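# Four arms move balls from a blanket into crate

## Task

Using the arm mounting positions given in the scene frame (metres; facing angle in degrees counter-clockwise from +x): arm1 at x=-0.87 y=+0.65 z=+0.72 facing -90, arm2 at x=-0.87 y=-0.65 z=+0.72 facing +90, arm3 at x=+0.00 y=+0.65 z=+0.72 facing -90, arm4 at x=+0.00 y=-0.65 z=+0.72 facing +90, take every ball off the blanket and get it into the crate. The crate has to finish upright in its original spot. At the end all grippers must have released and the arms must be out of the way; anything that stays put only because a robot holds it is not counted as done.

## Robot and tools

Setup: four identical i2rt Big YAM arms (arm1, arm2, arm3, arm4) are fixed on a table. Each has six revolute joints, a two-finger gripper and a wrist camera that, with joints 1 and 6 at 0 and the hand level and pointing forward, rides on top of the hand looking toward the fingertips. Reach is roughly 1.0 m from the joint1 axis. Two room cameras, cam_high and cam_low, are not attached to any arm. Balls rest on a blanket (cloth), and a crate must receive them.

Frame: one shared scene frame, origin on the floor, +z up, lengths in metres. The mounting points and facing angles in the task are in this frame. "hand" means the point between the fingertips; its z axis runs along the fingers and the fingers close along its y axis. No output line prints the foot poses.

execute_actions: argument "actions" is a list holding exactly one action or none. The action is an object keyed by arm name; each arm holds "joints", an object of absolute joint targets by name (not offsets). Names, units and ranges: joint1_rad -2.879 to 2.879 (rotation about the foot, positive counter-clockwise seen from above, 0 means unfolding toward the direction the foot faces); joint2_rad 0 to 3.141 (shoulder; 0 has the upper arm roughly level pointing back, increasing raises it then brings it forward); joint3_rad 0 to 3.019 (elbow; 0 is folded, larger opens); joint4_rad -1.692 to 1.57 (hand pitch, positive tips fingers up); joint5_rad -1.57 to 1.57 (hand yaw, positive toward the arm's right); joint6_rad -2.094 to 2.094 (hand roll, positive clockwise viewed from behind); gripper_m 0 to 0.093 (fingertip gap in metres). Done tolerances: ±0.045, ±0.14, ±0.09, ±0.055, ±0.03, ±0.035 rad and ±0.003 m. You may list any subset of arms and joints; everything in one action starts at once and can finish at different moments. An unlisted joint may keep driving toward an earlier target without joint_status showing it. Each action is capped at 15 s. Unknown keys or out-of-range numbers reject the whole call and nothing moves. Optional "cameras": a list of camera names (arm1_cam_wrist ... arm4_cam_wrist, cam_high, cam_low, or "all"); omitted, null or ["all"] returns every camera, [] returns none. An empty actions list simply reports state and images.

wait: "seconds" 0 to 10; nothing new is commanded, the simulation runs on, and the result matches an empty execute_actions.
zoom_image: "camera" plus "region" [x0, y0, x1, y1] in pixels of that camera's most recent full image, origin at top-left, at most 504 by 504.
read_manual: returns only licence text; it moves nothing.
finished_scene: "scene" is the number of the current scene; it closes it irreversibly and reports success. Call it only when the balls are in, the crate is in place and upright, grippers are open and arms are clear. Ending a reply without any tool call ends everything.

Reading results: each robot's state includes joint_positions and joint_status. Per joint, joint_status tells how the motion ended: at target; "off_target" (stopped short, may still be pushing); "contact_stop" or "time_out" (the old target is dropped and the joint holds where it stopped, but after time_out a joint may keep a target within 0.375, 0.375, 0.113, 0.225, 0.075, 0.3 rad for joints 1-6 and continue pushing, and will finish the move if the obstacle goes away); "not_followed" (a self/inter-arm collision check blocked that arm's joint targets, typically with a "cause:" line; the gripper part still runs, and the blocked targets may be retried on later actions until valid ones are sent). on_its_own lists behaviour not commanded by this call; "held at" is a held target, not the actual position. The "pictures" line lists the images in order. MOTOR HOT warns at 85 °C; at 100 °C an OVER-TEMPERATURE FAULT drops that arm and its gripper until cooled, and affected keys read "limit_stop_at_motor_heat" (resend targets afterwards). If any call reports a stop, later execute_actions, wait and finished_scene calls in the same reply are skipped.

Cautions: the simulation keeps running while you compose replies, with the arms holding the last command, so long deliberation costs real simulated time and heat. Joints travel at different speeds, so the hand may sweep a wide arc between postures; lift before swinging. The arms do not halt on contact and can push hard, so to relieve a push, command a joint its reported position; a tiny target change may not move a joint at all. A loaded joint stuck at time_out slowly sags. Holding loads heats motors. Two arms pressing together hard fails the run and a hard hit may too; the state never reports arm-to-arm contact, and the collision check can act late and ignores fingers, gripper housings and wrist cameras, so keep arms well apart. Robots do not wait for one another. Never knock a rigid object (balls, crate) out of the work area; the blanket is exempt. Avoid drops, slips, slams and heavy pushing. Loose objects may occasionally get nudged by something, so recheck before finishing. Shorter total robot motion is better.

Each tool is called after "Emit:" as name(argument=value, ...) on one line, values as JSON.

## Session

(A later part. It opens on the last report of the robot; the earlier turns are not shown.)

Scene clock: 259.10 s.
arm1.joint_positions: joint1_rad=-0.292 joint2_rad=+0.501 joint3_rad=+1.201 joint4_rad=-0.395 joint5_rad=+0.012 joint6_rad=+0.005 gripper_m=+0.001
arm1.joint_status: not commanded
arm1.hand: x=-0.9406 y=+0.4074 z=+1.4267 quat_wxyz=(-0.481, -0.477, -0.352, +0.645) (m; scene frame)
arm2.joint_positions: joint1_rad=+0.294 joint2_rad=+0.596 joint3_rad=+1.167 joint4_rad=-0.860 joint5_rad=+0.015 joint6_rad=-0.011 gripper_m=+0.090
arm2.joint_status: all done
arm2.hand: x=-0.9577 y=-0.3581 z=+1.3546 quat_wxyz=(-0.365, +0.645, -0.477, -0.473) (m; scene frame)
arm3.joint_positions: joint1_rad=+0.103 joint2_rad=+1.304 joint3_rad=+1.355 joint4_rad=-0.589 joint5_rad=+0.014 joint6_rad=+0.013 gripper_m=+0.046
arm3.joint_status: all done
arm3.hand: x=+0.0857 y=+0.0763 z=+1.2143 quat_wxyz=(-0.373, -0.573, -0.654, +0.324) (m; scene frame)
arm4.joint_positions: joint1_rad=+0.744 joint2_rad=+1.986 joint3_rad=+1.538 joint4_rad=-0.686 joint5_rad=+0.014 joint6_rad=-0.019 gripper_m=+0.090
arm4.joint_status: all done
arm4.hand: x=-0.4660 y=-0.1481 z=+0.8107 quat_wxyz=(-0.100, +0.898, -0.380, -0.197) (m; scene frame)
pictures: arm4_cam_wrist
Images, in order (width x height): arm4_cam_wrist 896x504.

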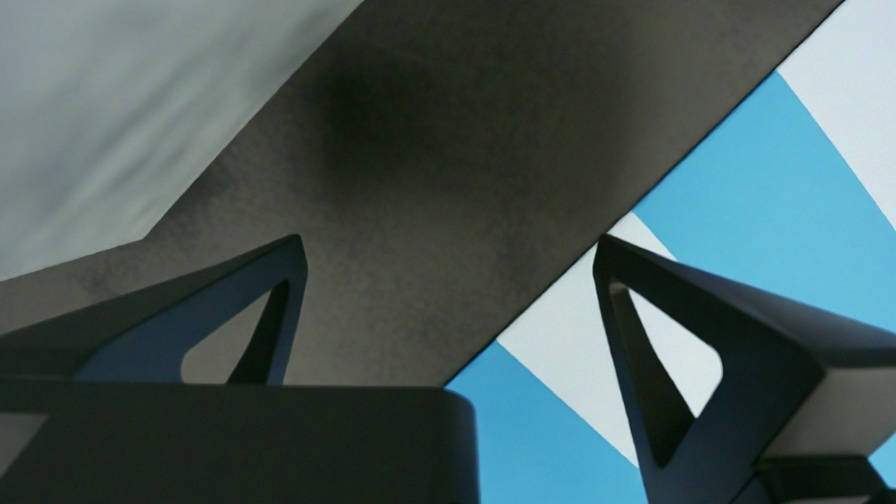

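Emit:
execute_actions(actions=[{"arm3":{"joints":{"joint1_rad":-0.85,"joint3_rad":2.27,"joint4_rad":-0.73}},"arm4":{"joints":{"joint2_rad":1.5}}}], cameras=["arm4_cam_wrist","cam_high","cam_low"])

Scene clock: 264.20 s.
arm1.joint_positions: joint1_rad=-0.292 joint2_rad=+0.501 joint3_rad=+1.201 joint4_rad=-0.395 joint5_rad=+0.012 joint6_rad=+0.005 gripper_m=+0.001
arm1.joint_status: not commanded
arm1.hand: x=-0.9406 y=+0.4074 z=+1.4267 quat_wxyz=(-0.481, -0.477, -0.352, +0.645) (m; scene frame)
arm2.joint_positions: joint1_rad=+0.294 joint2_rad=+0.596 joint3_rad=+1.167 joint4_rad=-0.860 joint5_rad=+0.015 joint6_rad=-0.011 gripper_m=+0.090
arm2.joint_status: not commanded
arm2.hand: x=-0.9577 y=-0.3581 z=+1.3546 quat_wxyz=(-0.365, +0.645, -0.477, -0.473) (m; scene frame)
arm3.joint_positions: joint1_rad=-0.847 joint2_rad=+1.305 joint3_rad=+2.253 joint4_rad=-0.725 joint5_rad=+0.016 joint6_rad=+0.013 gripper_m=+0.046
arm3.joint_status: all done
arm3.hand: x=-0.3242 y=+0.3380 z=+1.6853 quat_wxyz=(-0.295, -0.582, -0.226, +0.724) (m; scene frame)
arm4.joint_positions: joint1_rad=+0.744 joint2_rad=+1.494 joint3_rad=+1.544 joint4_rad=-0.686 joint5_rad=+0.014 joint6_rad=-0.019 gripper_m=+0.090
arm4.joint_status: all done
arm4.hand: x=-0.4353 y=-0.1849 z=+1.1351 quat_wxyz=(-0.194, +0.820, -0.348, -0.411) (m; scene frame)
pictures: arm4_cam_wrist, cam_high, cam_low
Images, in order (width x height): arm4_cam_wrist 896x504, cam_high 896x504, cam_low 896x504.

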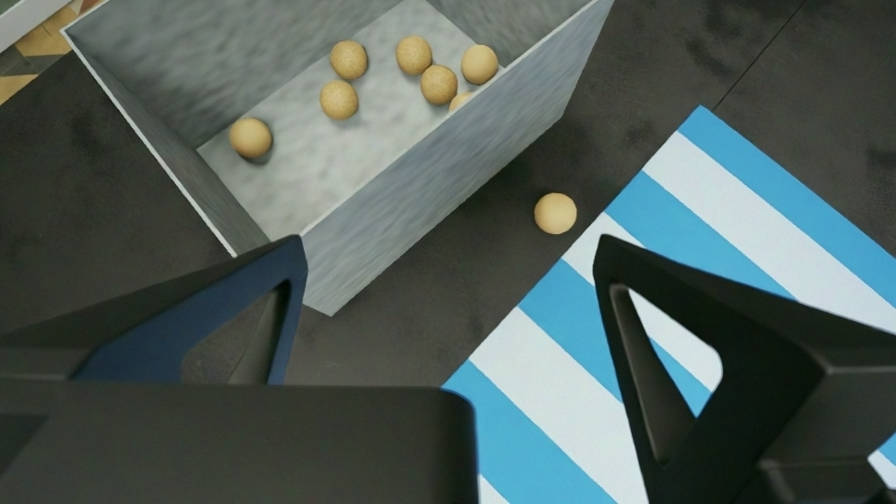

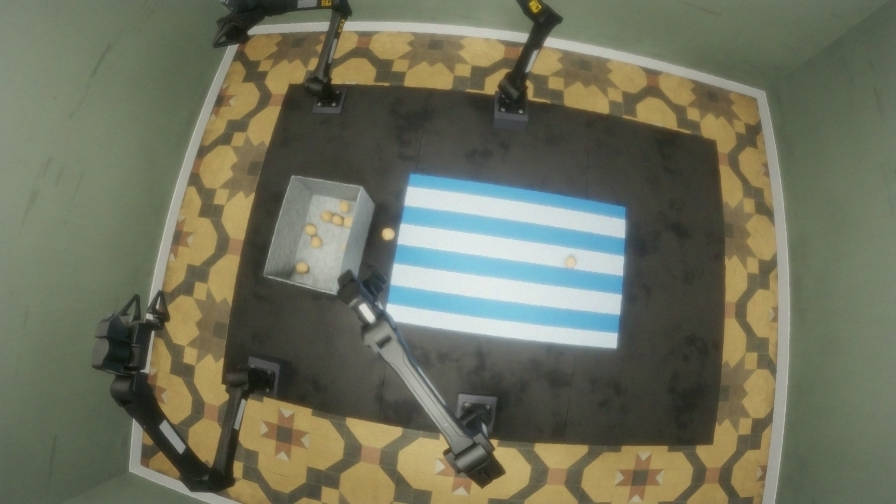

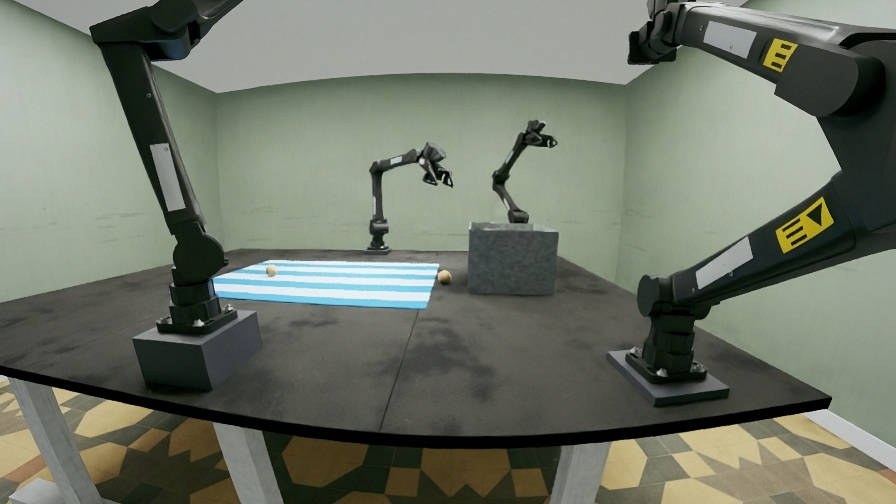

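Emit:
execute_actions(actions=[{"arm3":{"joints":{"joint2_rad":2.31}},"arm4":{"joints":{"joint1_rad":-0.451,"joint3_rad":1.67}}}], cameras=[])

Emit:
execute_actions(actions=[{"arm3":{"joints":{"gripper_m":0.09}},"arm4":{"joints":{"joint2_rad":2.04}}}], cameras=["arm4_cam_wrist"])

Emit:
execute_actions(actions=[{"arm3":{"joints":{"joint2_rad":1.8,"joint3_rad":1.84,"joint4_rad":-0.665}}}], cameras=[])

Emit:
execute_actions(actions=[{"arm3":{"joints":{"joint1_rad":-0.66}}}], cameras=[])

Emit:
execute_actions(actions=[{"arm3":{"joints":{"joint2_rad":2.24}}}], cameras=["arm3_cam_wrist"])

Scene clock: 273.00 s.
arm1.joint_positions: joint1_rad=-0.292 joint2_rad=+0.501 joint3_rad=+1.201 joint4_rad=-0.395 joint5_rad=+0.012 joint6_rad=+0.005 gripper_m=+0.001
arm1.joint_status: not commanded
arm1.hand: x=-0.9406 y=+0.4074 z=+1.4267 quat_wxyz=(-0.481, -0.477, -0.352, +0.645) (m; scene frame)
arm2.joint_positions: joint1_rad=+0.294 joint2_rad=+0.596 joint3_rad=+1.167 joint4_rad=-0.860 joint5_rad=+0.015 joint6_rad=-0.011 gripper_m=+0.090
arm2.joint_status: not commanded
arm2.hand: x=-0.9577 y=-0.3581 z=+1.3546 quat_wxyz=(-0.365, +0.645, -0.477, -0.473) (m; scene frame)
arm3.joint_positions: joint1_rad=-0.847 joint2_rad=+2.303 joint3_rad=+2.224 joint4_rad=-0.735 joint5_rad=+0.016 joint6_rad=+0.013 gripper_m=+0.046
arm3.joint_status: all done
arm3.hand: x=-0.6284 y=+0.0414 z=+0.9652 quat_wxyz=(-0.135, -0.864, -0.342, +0.344) (m; scene frame)
arm4.joint_positions: joint1_rad=-0.458 joint2_rad=+1.495 joint3_rad=+1.604 joint4_rad=-0.686 joint5_rad=+0.016 joint6_rad=-0.019 gripper_m=+0.090
arm4.joint_status: all done
arm4.hand: x=+0.2837 y=-0.0737 z=+1.1713 quat_wxyz=(-0.413, +0.469, -0.741, -0.247) (m; scene frame)
pictures: none
No camera images: the call's "cameras" was empty. Leave "cameras" out to get every camera's image.

Scene clock: 274.50 s.
arm1.joint_positions: joint1_rad=-0.292 joint2_rad=+0.501 joint3_rad=+1.201 joint4_rad=-0.395 joint5_rad=+0.012 joint6_rad=+0.005 gripper_m=+0.001
arm1.joint_status: not commanded
arm1.hand: x=-0.9406 y=+0.4074 z=+1.4267 quat_wxyz=(-0.481, -0.477, -0.352, +0.645) (m; scene frame)
arm2.joint_positions: joint1_rad=+0.294 joint2_rad=+0.596 joint3_rad=+1.167 joint4_rad=-0.860 joint5_rad=+0.015 joint6_rad=-0.011 gripper_m=+0.090
arm2.joint_status: not commanded
arm2.hand: x=-0.9577 y=-0.3581 z=+1.3546 quat_wxyz=(-0.365, +0.645, -0.477, -0.473) (m; scene frame)
arm3.joint_positions: joint1_rad=-0.847 joint2_rad=+2.303 joint3_rad=+2.224 joint4_rad=-0.735 joint5_rad=+0.016 joint6_rad=+0.013 gripper_m=+0.090
arm3.joint_status: all done
arm3.hand: x=-0.6284 y=+0.0414 z=+0.9652 quat_wxyz=(-0.135, -0.864, -0.342, +0.344) (m; scene frame)
arm4.joint_positions: joint1_rad=-0.458 joint2_rad=+2.068 joint3_rad=+1.640 joint4_rad=-0.685 joint5_rad=+0.016 joint6_rad=-0.019 gripper_m=+0.090
arm4.joint_status: all done
arm4.hand: x=+0.3153 y=-0.0052 z=+0.8032 quat_wxyz=(-0.201, +0.523, -0.820, -0.116) (m; scene frame)
pictures: arm4_cam_wrist
Images, in order (width x height): arm4_cam_wrist 896x504.

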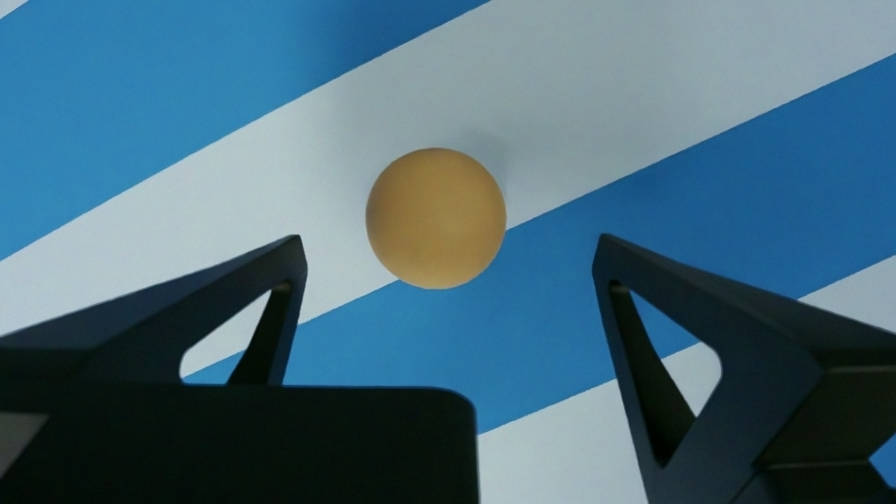

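Scene clock: 276.23 s.
arm1.joint_positions: joint1_rad=-0.292 joint2_rad=+0.501 joint3_rad=+1.201 joint4_rad=-0.395 joint5_rad=+0.012 joint6_rad=+0.005 gripper_m=+0.001
arm1.joint_status: not commanded
arm1.hand: x=-0.9406 y=+0.4074 z=+1.4267 quat_wxyz=(-0.481, -0.477, -0.352, +0.645) (m; scene frame)
arm2.joint_positions: joint1_rad=+0.294 joint2_rad=+0.596 joint3_rad=+1.167 joint4_rad=-0.860 joint5_rad=+0.015 joint6_rad=-0.011 gripper_m=+0.090
arm2.joint_status: not commanded
arm2.hand: x=-0.9577 y=-0.3581 z=+1.3546 quat_wxyz=(-0.365, +0.645, -0.477, -0.473) (m; scene frame)
arm3.joint_positions: joint1_rad=-0.847 joint2_rad=+1.807 joint3_rad=+1.835 joint4_rad=-0.675 joint5_rad=+0.016 joint6_rad=+0.013 gripper_m=+0.090
arm3.joint_status: all done
arm3.hand: x=-0.5419 y=+0.1257 z=+1.1526 quat_wxyz=(-0.164, -0.833, -0.329, +0.415) (m; scene frame)
arm4.joint_positions: joint1_rad=-0.458 joint2_rad=+2.068 joint3_rad=+1.640 joint4_rad=-0.685 joint5_rad=+0.016 joint6_rad=-0.019 gripper_m=+0.090
arm4.joint_status: not commanded
arm4.hand: x=+0.3153 y=-0.0052 z=+0.8032 quat_wxyz=(-0.201, +0.523, -0.820, -0.116) (m; scene frame)
pictures: none
No camera images: the call's "cameras" was empty. Leave "cameras" out to get every camera's image.

Scene clock: 277.57 s.
arm1.joint_positions: joint1_rad=-0.292 joint2_rad=+0.501 joint3_rad=+1.201 joint4_rad=-0.395 joint5_rad=+0.012 joint6_rad=+0.005 gripper_m=+0.001
arm1.joint_status: not commanded
arm1.hand: x=-0.9406 y=+0.4074 z=+1.4267 quat_wxyz=(-0.481, -0.477, -0.352, +0.645) (m; scene frame)
arm2.joint_positions: joint1_rad=+0.294 joint2_rad=+0.596 joint3_rad=+1.167 joint4_rad=-0.860 joint5_rad=+0.015 joint6_rad=-0.011 gripper_m=+0.090
arm2.joint_status: not commanded
arm2.hand: x=-0.9577 y=-0.3581 z=+1.3546 quat_wxyz=(-0.365, +0.645, -0.477, -0.473) (m; scene frame)
arm3.joint_positions: joint1_rad=-0.665 joint2_rad=+1.807 joint3_rad=+1.835 joint4_rad=-0.675 joint5_rad=+0.014 joint6_rad=+0.013 gripper_m=+0.090
arm3.joint_status: all done
arm3.hand: x=-0.4379 y=+0.0362 z=+1.1526 quat_wxyz=(-0.202, -0.799, -0.403, +0.398) (m; scene frame)
arm4.joint_positions: joint1_rad=-0.458 joint2_rad=+2.068 joint3_rad=+1.640 joint4_rad=-0.685 joint5_rad=+0.016 joint6_rad=-0.019 gripper_m=+0.090
arm4.joint_status: not commanded
arm4.hand: x=+0.3153 y=-0.0052 z=+0.8032 quat_wxyz=(-0.201, +0.523, -0.820, -0.116) (m; scene frame)
pictures: none
No camera images: the call's "cameras" was empty. Leave "cameras" out to get every camera's image.

Scene clock: 279.20 s.
arm1.joint_positions: joint1_rad=-0.292 joint2_rad=+0.501 joint3_rad=+1.201 joint4_rad=-0.395 joint5_rad=+0.012 joint6_rad=+0.005 gripper_m=+0.001
arm1.joint_status: not commanded
arm1.hand: x=-0.9406 y=+0.4074 z=+1.4267 quat_wxyz=(-0.481, -0.477, -0.352, +0.645) (m; scene frame)
arm2.joint_positions: joint1_rad=+0.294 joint2_rad=+0.596 joint3_rad=+1.167 joint4_rad=-0.860 joint5_rad=+0.015 joint6_rad=-0.011 gripper_m=+0.090
arm2.joint_status: not commanded
arm2.hand: x=-0.9577 y=-0.3581 z=+1.3546 quat_wxyz=(-0.365, +0.645, -0.477, -0.473) (m; scene frame)
arm3.joint_positions: joint1_rad=-0.665 joint2_rad=+2.238 joint3_rad=+1.806 joint4_rad=-0.671 joint5_rad=+0.014 joint6_rad=+0.013 gripper_m=+0.090
arm3.joint_status: all done
arm3.hand: x=-0.4456 y=+0.0255 z=+0.8140 quat_wxyz=(-0.102, -0.868, -0.440, +0.209) (m; scene frame)
arm4.joint_positions: joint1_rad=-0.458 joint2_rad=+2.068 joint3_rad=+1.640 joint4_rad=-0.685 joint5_rad=+0.016 joint6_rad=-0.019 gripper_m=+0.090
arm4.joint_status: not commanded
arm4.hand: x=+0.3153 y=-0.0052 z=+0.8032 quat_wxyz=(-0.201, +0.523, -0.820, -0.116) (m; scene frame)
pictures: arm3_cam_wrist
Images, in order (width x height): arm3_cam_wrist 896x504.

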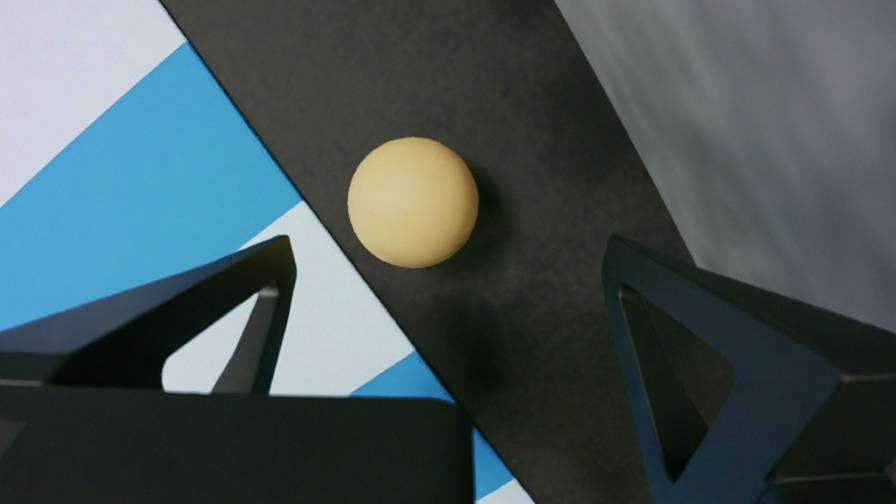

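Emit:
execute_actions(actions=[{"arm3":{"joints":{"joint1_rad":-0.642,"joint2_rad":2.35,"joint4_rad":-0.52}},"arm4":{"joints":{"joint2_rad":2.165,"joint4_rad":-0.585}}}], cameras=["arm3_cam_wrist","arm4_cam_wrist"])

Scene clock: 283.33 s.
arm1.joint_positions: joint1_rad=-0.292 joint2_rad=+0.501 joint3_rad=+1.201 joint4_rad=-0.395 joint5_rad=+0.012 joint6_rad=+0.005 gripper_m=+0.001
arm1.joint_status: not commanded
arm1.hand: x=-0.9406 y=+0.4074 z=+1.4267 quat_wxyz=(-0.481, -0.477, -0.352, +0.645) (m; scene frame)
arm2.joint_positions: joint1_rad=+0.294 joint2_rad=+0.596 joint3_rad=+1.167 joint4_rad=-0.860 joint5_rad=+0.015 joint6_rad=-0.011 gripper_m=+0.090
arm2.joint_status: not commanded
arm2.hand: x=-0.9577 y=-0.3581 z=+1.3546 quat_wxyz=(-0.365, +0.645, -0.477, -0.473) (m; scene frame)
arm3.joint_positions: joint1_rad=-0.644 joint2_rad=+2.343 joint3_rad=+1.810 joint4_rad=-0.531 joint5_rad=+0.012 joint6_rad=+0.018 gripper_m=+0.090
arm3.joint_status: all done
arm3.hand: x=-0.4405 y=+0.0029 z=+0.7526 quat_wxyz=(-0.114, -0.860, -0.445, +0.223) (m; scene frame)
arm4.joint_positions: joint1_rad=-0.458 joint2_rad=+2.150 joint3_rad=+1.640 joint4_rad=-0.593 joint5_rad=+0.016 joint6_rad=-0.019 gripper_m=+0.090
arm4.joint_status: all done
arm4.hand: x=+0.3206 y=+0.0061 z=+0.7561 quat_wxyz=(-0.205, +0.522, -0.819, -0.119) (m; scene frame)
pictures: arm3_cam_wrist, arm4_cam_wrist
Images, in order (width x height): arm3_cam_wrist 896x504, arm4_cam_wrist 896x504.

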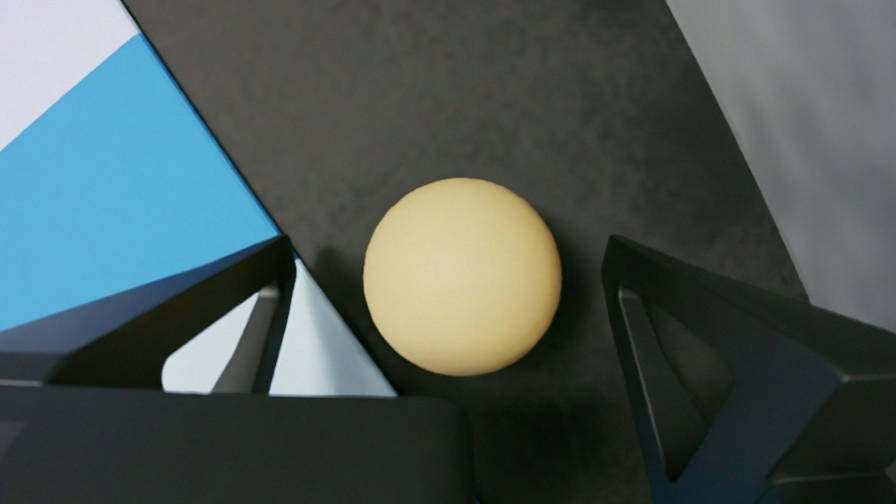

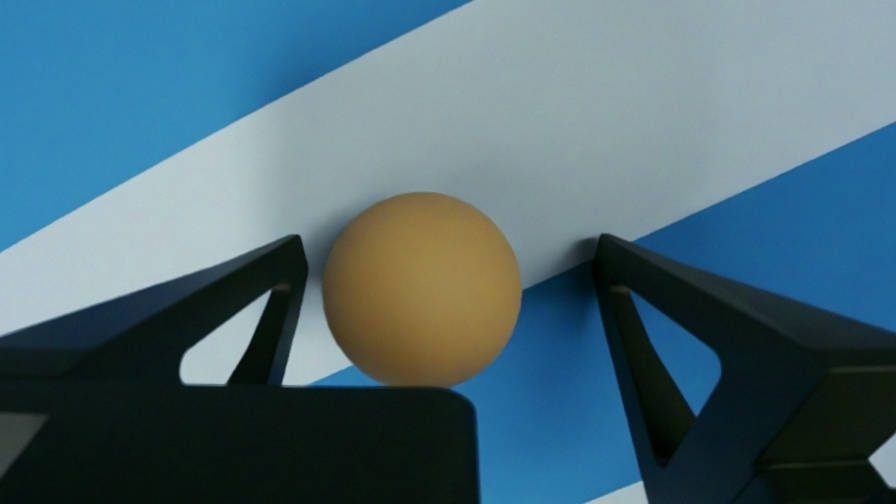

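Emit:
execute_actions(actions=[{"arm3":{"joints":{"gripper_m":0.04}},"arm4":{"joints":{"gripper_m":0.04,"joint4_rad":-0.63}}}], cameras=[])

Emit:
execute_actions(actions=[{"arm3":{"joints":{"joint2_rad":1.7}},"arm4":{"joints":{"joint2_rad":1.3}}}], cameras=[])

Emit:
execute_actions(actions=[{"arm3":{"joints":{"joint1_rad":-0.85,"joint3_rad":2.27,"joint4_rad":-0.73}},"arm4":{"joints":{"joint1_rad":0.89,"joint3_rad":2.45,"joint4_rad":-0.913}}}], cameras=[])

Emit:
execute_actions(actions=[{"arm3":{"joints":{"joint2_rad":2.31}}}], cameras=["arm3_cam_wrist","arm4_cam_wrist"])

Scene clock: 288.70 s.
arm1.joint_positions: joint1_rad=-0.292 joint2_rad=+0.501 joint3_rad=+1.201 joint4_rad=-0.395 joint5_rad=+0.012 joint6_rad=+0.005 gripper_m=+0.001
arm1.joint_status: not commanded
arm1.hand: x=-0.9406 y=+0.4074 z=+1.4267 quat_wxyz=(-0.481, -0.477, -0.352, +0.645) (m; scene frame)
arm2.joint_positions: joint1_rad=+0.294 joint2_rad=+0.596 joint3_rad=+1.167 joint4_rad=-0.860 joint5_rad=+0.015 joint6_rad=-0.011 gripper_m=+0.090
arm2.joint_status: not commanded
arm2.hand: x=-0.9577 y=-0.3581 z=+1.3546 quat_wxyz=(-0.365, +0.645, -0.477, -0.473) (m; scene frame)
arm3.joint_positions: joint1_rad=-0.644 joint2_rad=+2.343 joint3_rad=+1.810 joint4_rad=-0.531 joint5_rad=+0.012 joint6_rad=+0.018 gripper_m=+0.047
arm3.joint_status: gripper_m off_target (ended at +0.047, target +0.040)
arm3.hand: x=-0.4406 y=+0.0029 z=+0.7526 quat_wxyz=(-0.114, -0.860, -0.445, +0.223) (m; scene frame)
arm4.joint_positions: joint1_rad=-0.458 joint2_rad=+2.150 joint3_rad=+1.640 joint4_rad=-0.608 joint5_rad=+0.016 joint6_rad=-0.019 gripper_m=+0.047
arm4.joint_status: gripper_m off_target (ended at +0.047, target +0.040); the others done
arm4.hand: x=+0.3191 y=+0.0031 z=+0.7544 quat_wxyz=(-0.199, +0.523, -0.821, -0.115) (m; scene frame)
pictures: none
No camera images: the call's "cameras" was empty. Leave "cameras" out to get every camera's image.

Scene clock: 290.70 s.
arm1.joint_positions: joint1_rad=-0.292 joint2_rad=+0.501 joint3_rad=+1.201 joint4_rad=-0.395 joint5_rad=+0.012 joint6_rad=+0.005 gripper_m=+0.001
arm1.joint_status: not commanded
arm1.hand: x=-0.9406 y=+0.4074 z=+1.4267 quat_wxyz=(-0.481, -0.477, -0.352, +0.645) (m; scene frame)
arm2.joint_positions: joint1_rad=+0.294 joint2_rad=+0.596 joint3_rad=+1.167 joint4_rad=-0.860 joint5_rad=+0.015 joint6_rad=-0.011 gripper_m=+0.090
arm2.joint_status: not commanded
arm2.hand: x=-0.9577 y=-0.3581 z=+1.3546 quat_wxyz=(-0.365, +0.645, -0.477, -0.473) (m; scene frame)
arm3.joint_positions: joint1_rad=-0.644 joint2_rad=+1.717 joint3_rad=+1.826 joint4_rad=-0.522 joint5_rad=+0.012 joint6_rad=+0.018 gripper_m=+0.047
arm3.joint_status: all done
arm3.hand: x=-0.4213 y=+0.0310 z=+1.2455 quat_wxyz=(-0.256, -0.744, -0.383, +0.484) (m; scene frame)
arm4.joint_positions: joint1_rad=-0.458 joint2_rad=+1.309 joint3_rad=+1.664 joint4_rad=-0.628 joint5_rad=+0.016 joint6_rad=-0.019 gripper_m=+0.047
arm4.joint_status: all done
arm4.hand: x=+0.2563 y=-0.1315 z=+1.3304 quat_wxyz=(-0.521, +0.423, -0.671, -0.314) (m; scene frame)
pictures: none
No camera images: the call's "cameras" was empty. Leave "cameras" out to get every camera's image.

Scene clock: 292.37 s.
arm1.joint_positions: joint1_rad=-0.292 joint2_rad=+0.501 joint3_rad=+1.201 joint4_rad=-0.395 joint5_rad=+0.012 joint6_rad=+0.005 gripper_m=+0.001
arm1.joint_status: not commanded
arm1.hand: x=-0.9406 y=+0.4074 z=+1.4267 quat_wxyz=(-0.481, -0.477, -0.352, +0.645) (m; scene frame)
arm2.joint_positions: joint1_rad=+0.294 joint2_rad=+0.596 joint3_rad=+1.167 joint4_rad=-0.860 joint5_rad=+0.015 joint6_rad=-0.011 gripper_m=+0.090
arm2.joint_status: not commanded
arm2.hand: x=-0.9577 y=-0.3581 z=+1.3546 quat_wxyz=(-0.365, +0.645, -0.477, -0.473) (m; scene frame)
arm3.joint_positions: joint1_rad=-0.845 joint2_rad=+1.697 joint3_rad=+2.234 joint4_rad=-0.723 joint5_rad=+0.016 joint6_rad=+0.018 gripper_m=+0.047
arm3.joint_status: all done
arm3.hand: x=-0.5068 y=+0.1583 z=+1.4554 quat_wxyz=(-0.241, -0.717, -0.280, +0.592) (m; scene frame)
arm4.joint_positions: joint1_rad=+0.888 joint2_rad=+1.290 joint3_rad=+2.420 joint4_rad=-0.905 joint5_rad=+0.015 joint6_rad=-0.019 gripper_m=+0.047
arm4.joint_status: all done
arm4.hand: x=-0.2996 y=-0.4171 z=+1.6598 quat_wxyz=(-0.274, +0.587, -0.202, -0.735) (m; scene frame)
pictures: none
No camera images: the call's "cameras" was empty. Leave "cameras" out to get every camera's image.

Scene clock: 294.27 s.
arm1.joint_positions: joint1_rad=-0.292 joint2_rad=+0.501 joint3_rad=+1.201 joint4_rad=-0.395 joint5_rad=+0.012 joint6_rad=+0.005 gripper_m=+0.001
arm1.joint_status: not commanded
arm1.hand: x=-0.9406 y=+0.4074 z=+1.4267 quat_wxyz=(-0.481, -0.477, -0.352, +0.645) (m; scene frame)
arm2.joint_positions: joint1_rad=+0.294 joint2_rad=+0.596 joint3_rad=+1.167 joint4_rad=-0.860 joint5_rad=+0.015 joint6_rad=-0.011 gripper_m=+0.090
arm2.joint_status: not commanded
arm2.hand: x=-0.9577 y=-0.3581 z=+1.3546 quat_wxyz=(-0.365, +0.645, -0.477, -0.473) (m; scene frame)
arm3.joint_positions: joint1_rad=-0.845 joint2_rad=+2.302 joint3_rad=+2.224 joint4_rad=-0.736 joint5_rad=+0.016 joint6_rad=+0.018 gripper_m=+0.047
arm3.joint_status: all done
arm3.hand: x=-0.6275 y=+0.0403 z=+0.9662 quat_wxyz=(-0.136, -0.864, -0.341, +0.344) (m; scene frame)
arm4.joint_positions: joint1_rad=+0.888 joint2_rad=+1.290 joint3_rad=+2.420 joint4_rad=-0.905 joint5_rad=+0.015 joint6_rad=-0.019 gripper_m=+0.047
arm4.joint_status: not commanded
arm4.hand: x=-0.2996 y=-0.4171 z=+1.6598 quat_wxyz=(-0.274, +0.587, -0.202, -0.735) (m; scene frame)
pictures: arm3_cam_wrist, arm4_cam_wrist
Images, in order (width x height): arm3_cam_wrist 896x504, arm4_cam_wrist 896x504.

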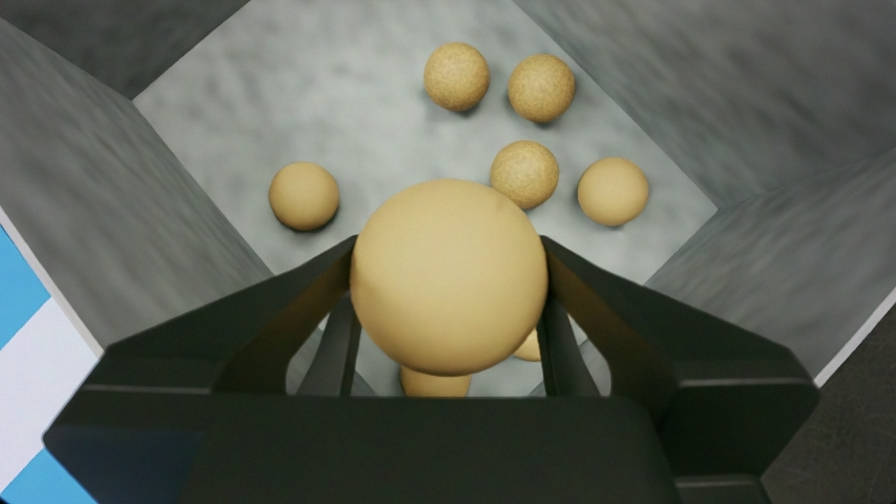

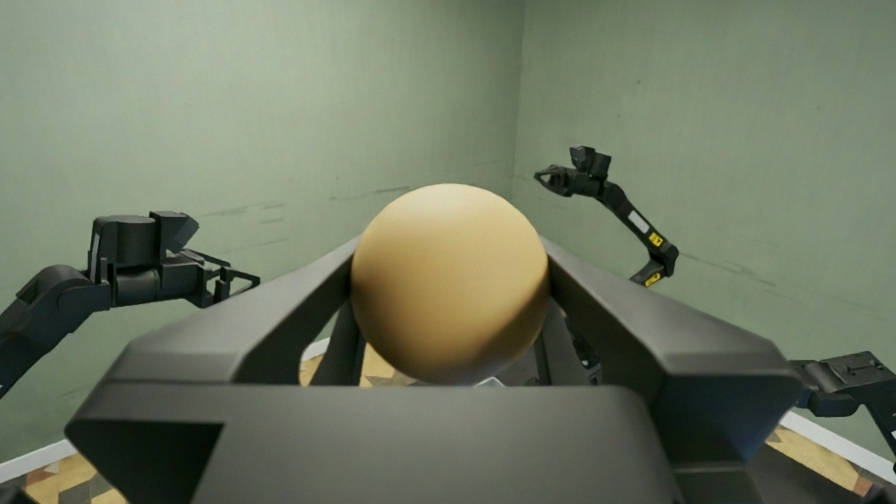

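Emit:
execute_actions(actions=[{"arm3":{"joints":{"gripper_m":0.09}}}], cameras=[])

Emit:
execute_actions(actions=[{"arm3":{"joints":{"joint2_rad":1.2,"joint3_rad":1.3}},"arm4":{"joints":{"joint2_rad":2.0}}}], cameras=[])

Emit:
execute_actions(actions=[{"arm4":{"joints":{"joint2_rad":2.33}}}], cameras=[])

Emit:
execute_actions(actions=[{"arm4":{"joints":{"gripper_m":0.09}}}], cameras=[])

Emit:
execute_actions(actions=[{"arm4":{"joints":{"joint2_rad":1.2,"joint3_rad":1.4}}}], cameras=["cam_high","arm4_cam_wrist"])

Scene clock: 299.87 s.
arm1.joint_positions: joint1_rad=-0.292 joint2_rad=+0.501 joint3_rad=+1.201 joint4_rad=-0.395 joint5_rad=+0.012 joint6_rad=+0.005 gripper_m=+0.001
arm1.joint_status: not commanded
arm1.hand: x=-0.9406 y=+0.4074 z=+1.4267 quat_wxyz=(-0.481, -0.477, -0.352, +0.645) (m; scene frame)
arm2.joint_positions: joint1_rad=+0.294 joint2_rad=+0.596 joint3_rad=+1.167 joint4_rad=-0.860 joint5_rad=+0.015 joint6_rad=-0.011 gripper_m=+0.090
arm2.joint_status: not commanded
arm2.hand: x=-0.9577 y=-0.3581 z=+1.3546 quat_wxyz=(-0.365, +0.645, -0.477, -0.473) (m; scene frame)
arm3.joint_positions: joint1_rad=-0.845 joint2_rad=+2.302 joint3_rad=+2.224 joint4_rad=-0.736 joint5_rad=+0.016 joint6_rad=+0.018 gripper_m=+0.090
arm3.joint_status: all done
arm3.hand: x=-0.6275 y=+0.0403 z=+0.9662 quat_wxyz=(-0.136, -0.864, -0.341, +0.344) (m; scene frame)
arm4.joint_positions: joint1_rad=+0.888 joint2_rad=+1.290 joint3_rad=+2.420 joint4_rad=-0.905 joint5_rad=+0.015 joint6_rad=-0.019 gripper_m=+0.047
arm4.joint_status: not commanded
arm4.hand: x=-0.2996 y=-0.4171 z=+1.6598 quat_wxyz=(-0.274, +0.587, -0.202, -0.735) (m; scene frame)
pictures: none
No camera images: the call's "cameras" was empty. Leave "cameras" out to get every camera's image.

Scene clock: 302.13 s.
arm1.joint_positions: joint1_rad=-0.292 joint2_rad=+0.501 joint3_rad=+1.201 joint4_rad=-0.395 joint5_rad=+0.012 joint6_rad=+0.005 gripper_m=+0.001
arm1.joint_status: not commanded
arm1.hand: x=-0.9406 y=+0.4074 z=+1.4267 quat_wxyz=(-0.481, -0.477, -0.352, +0.645) (m; scene frame)
arm2.joint_positions: joint1_rad=+0.294 joint2_rad=+0.596 joint3_rad=+1.167 joint4_rad=-0.860 joint5_rad=+0.015 joint6_rad=-0.011 gripper_m=+0.090
arm2.joint_status: not commanded
arm2.hand: x=-0.9577 y=-0.3581 z=+1.3546 quat_wxyz=(-0.365, +0.645, -0.477, -0.473) (m; scene frame)
arm3.joint_positions: joint1_rad=-0.845 joint2_rad=+1.196 joint3_rad=+1.299 joint4_rad=-0.735 joint5_rad=+0.016 joint6_rad=+0.018 gripper_m=+0.090
arm3.joint_status: all done
arm3.hand: x=-0.3769 y=+0.2855 z=+1.2095 quat_wxyz=(-0.168, -0.830, -0.326, +0.421) (m; scene frame)
arm4.joint_positions: joint1_rad=+0.888 joint2_rad=+2.007 joint3_rad=+2.412 joint4_rad=-0.918 joint5_rad=+0.015 joint6_rad=-0.019 gripper_m=+0.047
arm4.joint_status: all done
arm4.hand: x=-0.6298 y=-0.1472 z=+1.2240 quat_wxyz=(-0.182, +0.815, -0.279, -0.474) (m; scene frame)
pictures: none
No camera images: the call's "cameras" was empty. Leave "cameras" out to get every camera's image.

Scene clock: 303.63 s.
arm1.joint_positions: joint1_rad=-0.292 joint2_rad=+0.501 joint3_rad=+1.201 joint4_rad=-0.395 joint5_rad=+0.012 joint6_rad=+0.005 gripper_m=+0.001
arm1.joint_status: not commanded
arm1.hand: x=-0.9406 y=+0.4074 z=+1.4267 quat_wxyz=(-0.481, -0.477, -0.352, +0.645) (m; scene frame)
arm2.joint_positions: joint1_rad=+0.294 joint2_rad=+0.596 joint3_rad=+1.167 joint4_rad=-0.860 joint5_rad=+0.015 joint6_rad=-0.011 gripper_m=+0.090
arm2.joint_status: not commanded
arm2.hand: x=-0.9577 y=-0.3581 z=+1.3546 quat_wxyz=(-0.365, +0.645, -0.477, -0.473) (m; scene frame)
arm3.joint_positions: joint1_rad=-0.845 joint2_rad=+1.196 joint3_rad=+1.299 joint4_rad=-0.735 joint5_rad=+0.016 joint6_rad=+0.018 gripper_m=+0.090
arm3.joint_status: not commanded
arm3.hand: x=-0.3769 y=+0.2855 z=+1.2095 quat_wxyz=(-0.168, -0.830, -0.326, +0.421) (m; scene frame)
arm4.joint_positions: joint1_rad=+0.888 joint2_rad=+2.361 joint3_rad=+2.425 joint4_rad=-0.918 joint5_rad=+0.015 joint6_rad=-0.019 gripper_m=+0.047
arm4.joint_status: all done
arm4.hand: x=-0.6862 y=-0.0986 z=+0.9370 quat_wxyz=(-0.131, +0.885, -0.303, -0.329) (m; scene frame)
pictures: none
No camera images: the call's "cameras" was empty. Leave "cameras" out to get every camera's image.

Scene clock: 304.23 s.
arm1.joint_positions: joint1_rad=-0.292 joint2_rad=+0.501 joint3_rad=+1.201 joint4_rad=-0.395 joint5_rad=+0.012 joint6_rad=+0.005 gripper_m=+0.001
arm1.joint_status: not commanded
arm1.hand: x=-0.9406 y=+0.4074 z=+1.4267 quat_wxyz=(-0.481, -0.477, -0.352, +0.645) (m; scene frame)
arm2.joint_positions: joint1_rad=+0.294 joint2_rad=+0.596 joint3_rad=+1.167 joint4_rad=-0.860 joint5_rad=+0.015 joint6_rad=-0.011 gripper_m=+0.090
arm2.joint_status: not commanded
arm2.hand: x=-0.9577 y=-0.3581 z=+1.3546 quat_wxyz=(-0.365, +0.645, -0.477, -0.473) (m; scene frame)
arm3.joint_positions: joint1_rad=-0.845 joint2_rad=+1.196 joint3_rad=+1.299 joint4_rad=-0.735 joint5_rad=+0.016 joint6_rad=+0.018 gripper_m=+0.090
arm3.joint_status: not commanded
arm3.hand: x=-0.3769 y=+0.2855 z=+1.2095 quat_wxyz=(-0.168, -0.830, -0.326, +0.421) (m; scene frame)
arm4.joint_positions: joint1_rad=+0.888 joint2_rad=+2.361 joint3_rad=+2.425 joint4_rad=-0.918 joint5_rad=+0.015 joint6_rad=-0.019 gripper_m=+0.090
arm4.joint_status: all done
arm4.hand: x=-0.6862 y=-0.0986 z=+0.9370 quat_wxyz=(-0.131, +0.885, -0.303, -0.329) (m; scene frame)
pictures: none
No camera images: the call's "cameras" was empty. Leave "cameras" out to get every camera's image.

Scene clock: 305.93 s.
arm1.joint_positions: joint1_rad=-0.292 joint2_rad=+0.501 joint3_rad=+1.201 joint4_rad=-0.395 joint5_rad=+0.012 joint6_rad=+0.005 gripper_m=+0.001
arm1.joint_status: not commanded
arm1.hand: x=-0.9406 y=+0.4074 z=+1.4267 quat_wxyz=(-0.481, -0.477, -0.352, +0.645) (m; scene frame)
arm2.joint_positions: joint1_rad=+0.294 joint2_rad=+0.596 joint3_rad=+1.167 joint4_rad=-0.860 joint5_rad=+0.015 joint6_rad=-0.011 gripper_m=+0.090
arm2.joint_status: not commanded
arm2.hand: x=-0.9577 y=-0.3581 z=+1.3546 quat_wxyz=(-0.365, +0.645, -0.477, -0.473) (m; scene frame)
arm3.joint_positions: joint1_rad=-0.845 joint2_rad=+1.196 joint3_rad=+1.299 joint4_rad=-0.735 joint5_rad=+0.016 joint6_rad=+0.018 gripper_m=+0.090
arm3.joint_status: not commanded
arm3.hand: x=-0.3769 y=+0.2855 z=+1.2095 quat_wxyz=(-0.168, -0.830, -0.326, +0.421) (m; scene frame)
arm4.joint_positions: joint1_rad=+0.888 joint2_rad=+1.188 joint3_rad=+1.408 joint4_rad=-0.916 joint5_rad=+0.015 joint6_rad=-0.019 gripper_m=+0.090
arm4.joint_status: all done
arm4.hand: x=-0.3927 y=-0.3367 z=+1.1794 quat_wxyz=(-0.155, +0.856, -0.293, -0.397) (m; scene frame)
pictures: arm4_cam_wrist, cam_high
Images, in order (width x height): arm4_cam_wrist 896x504, cam_high 896x504.

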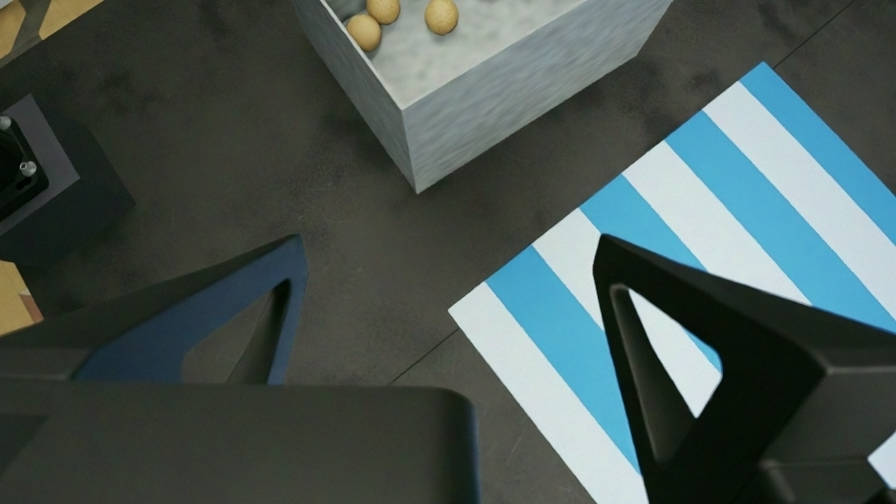

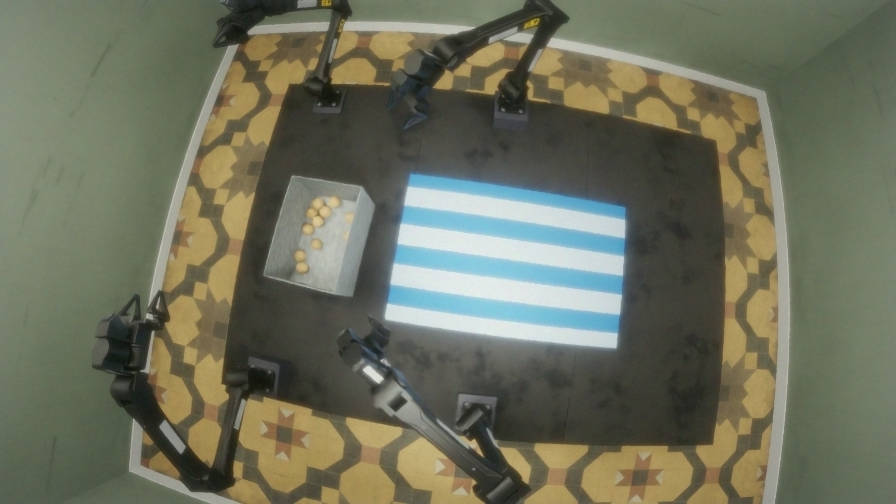

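Emit:
finished_scene(scene=1)

The scene is finished: the task was done.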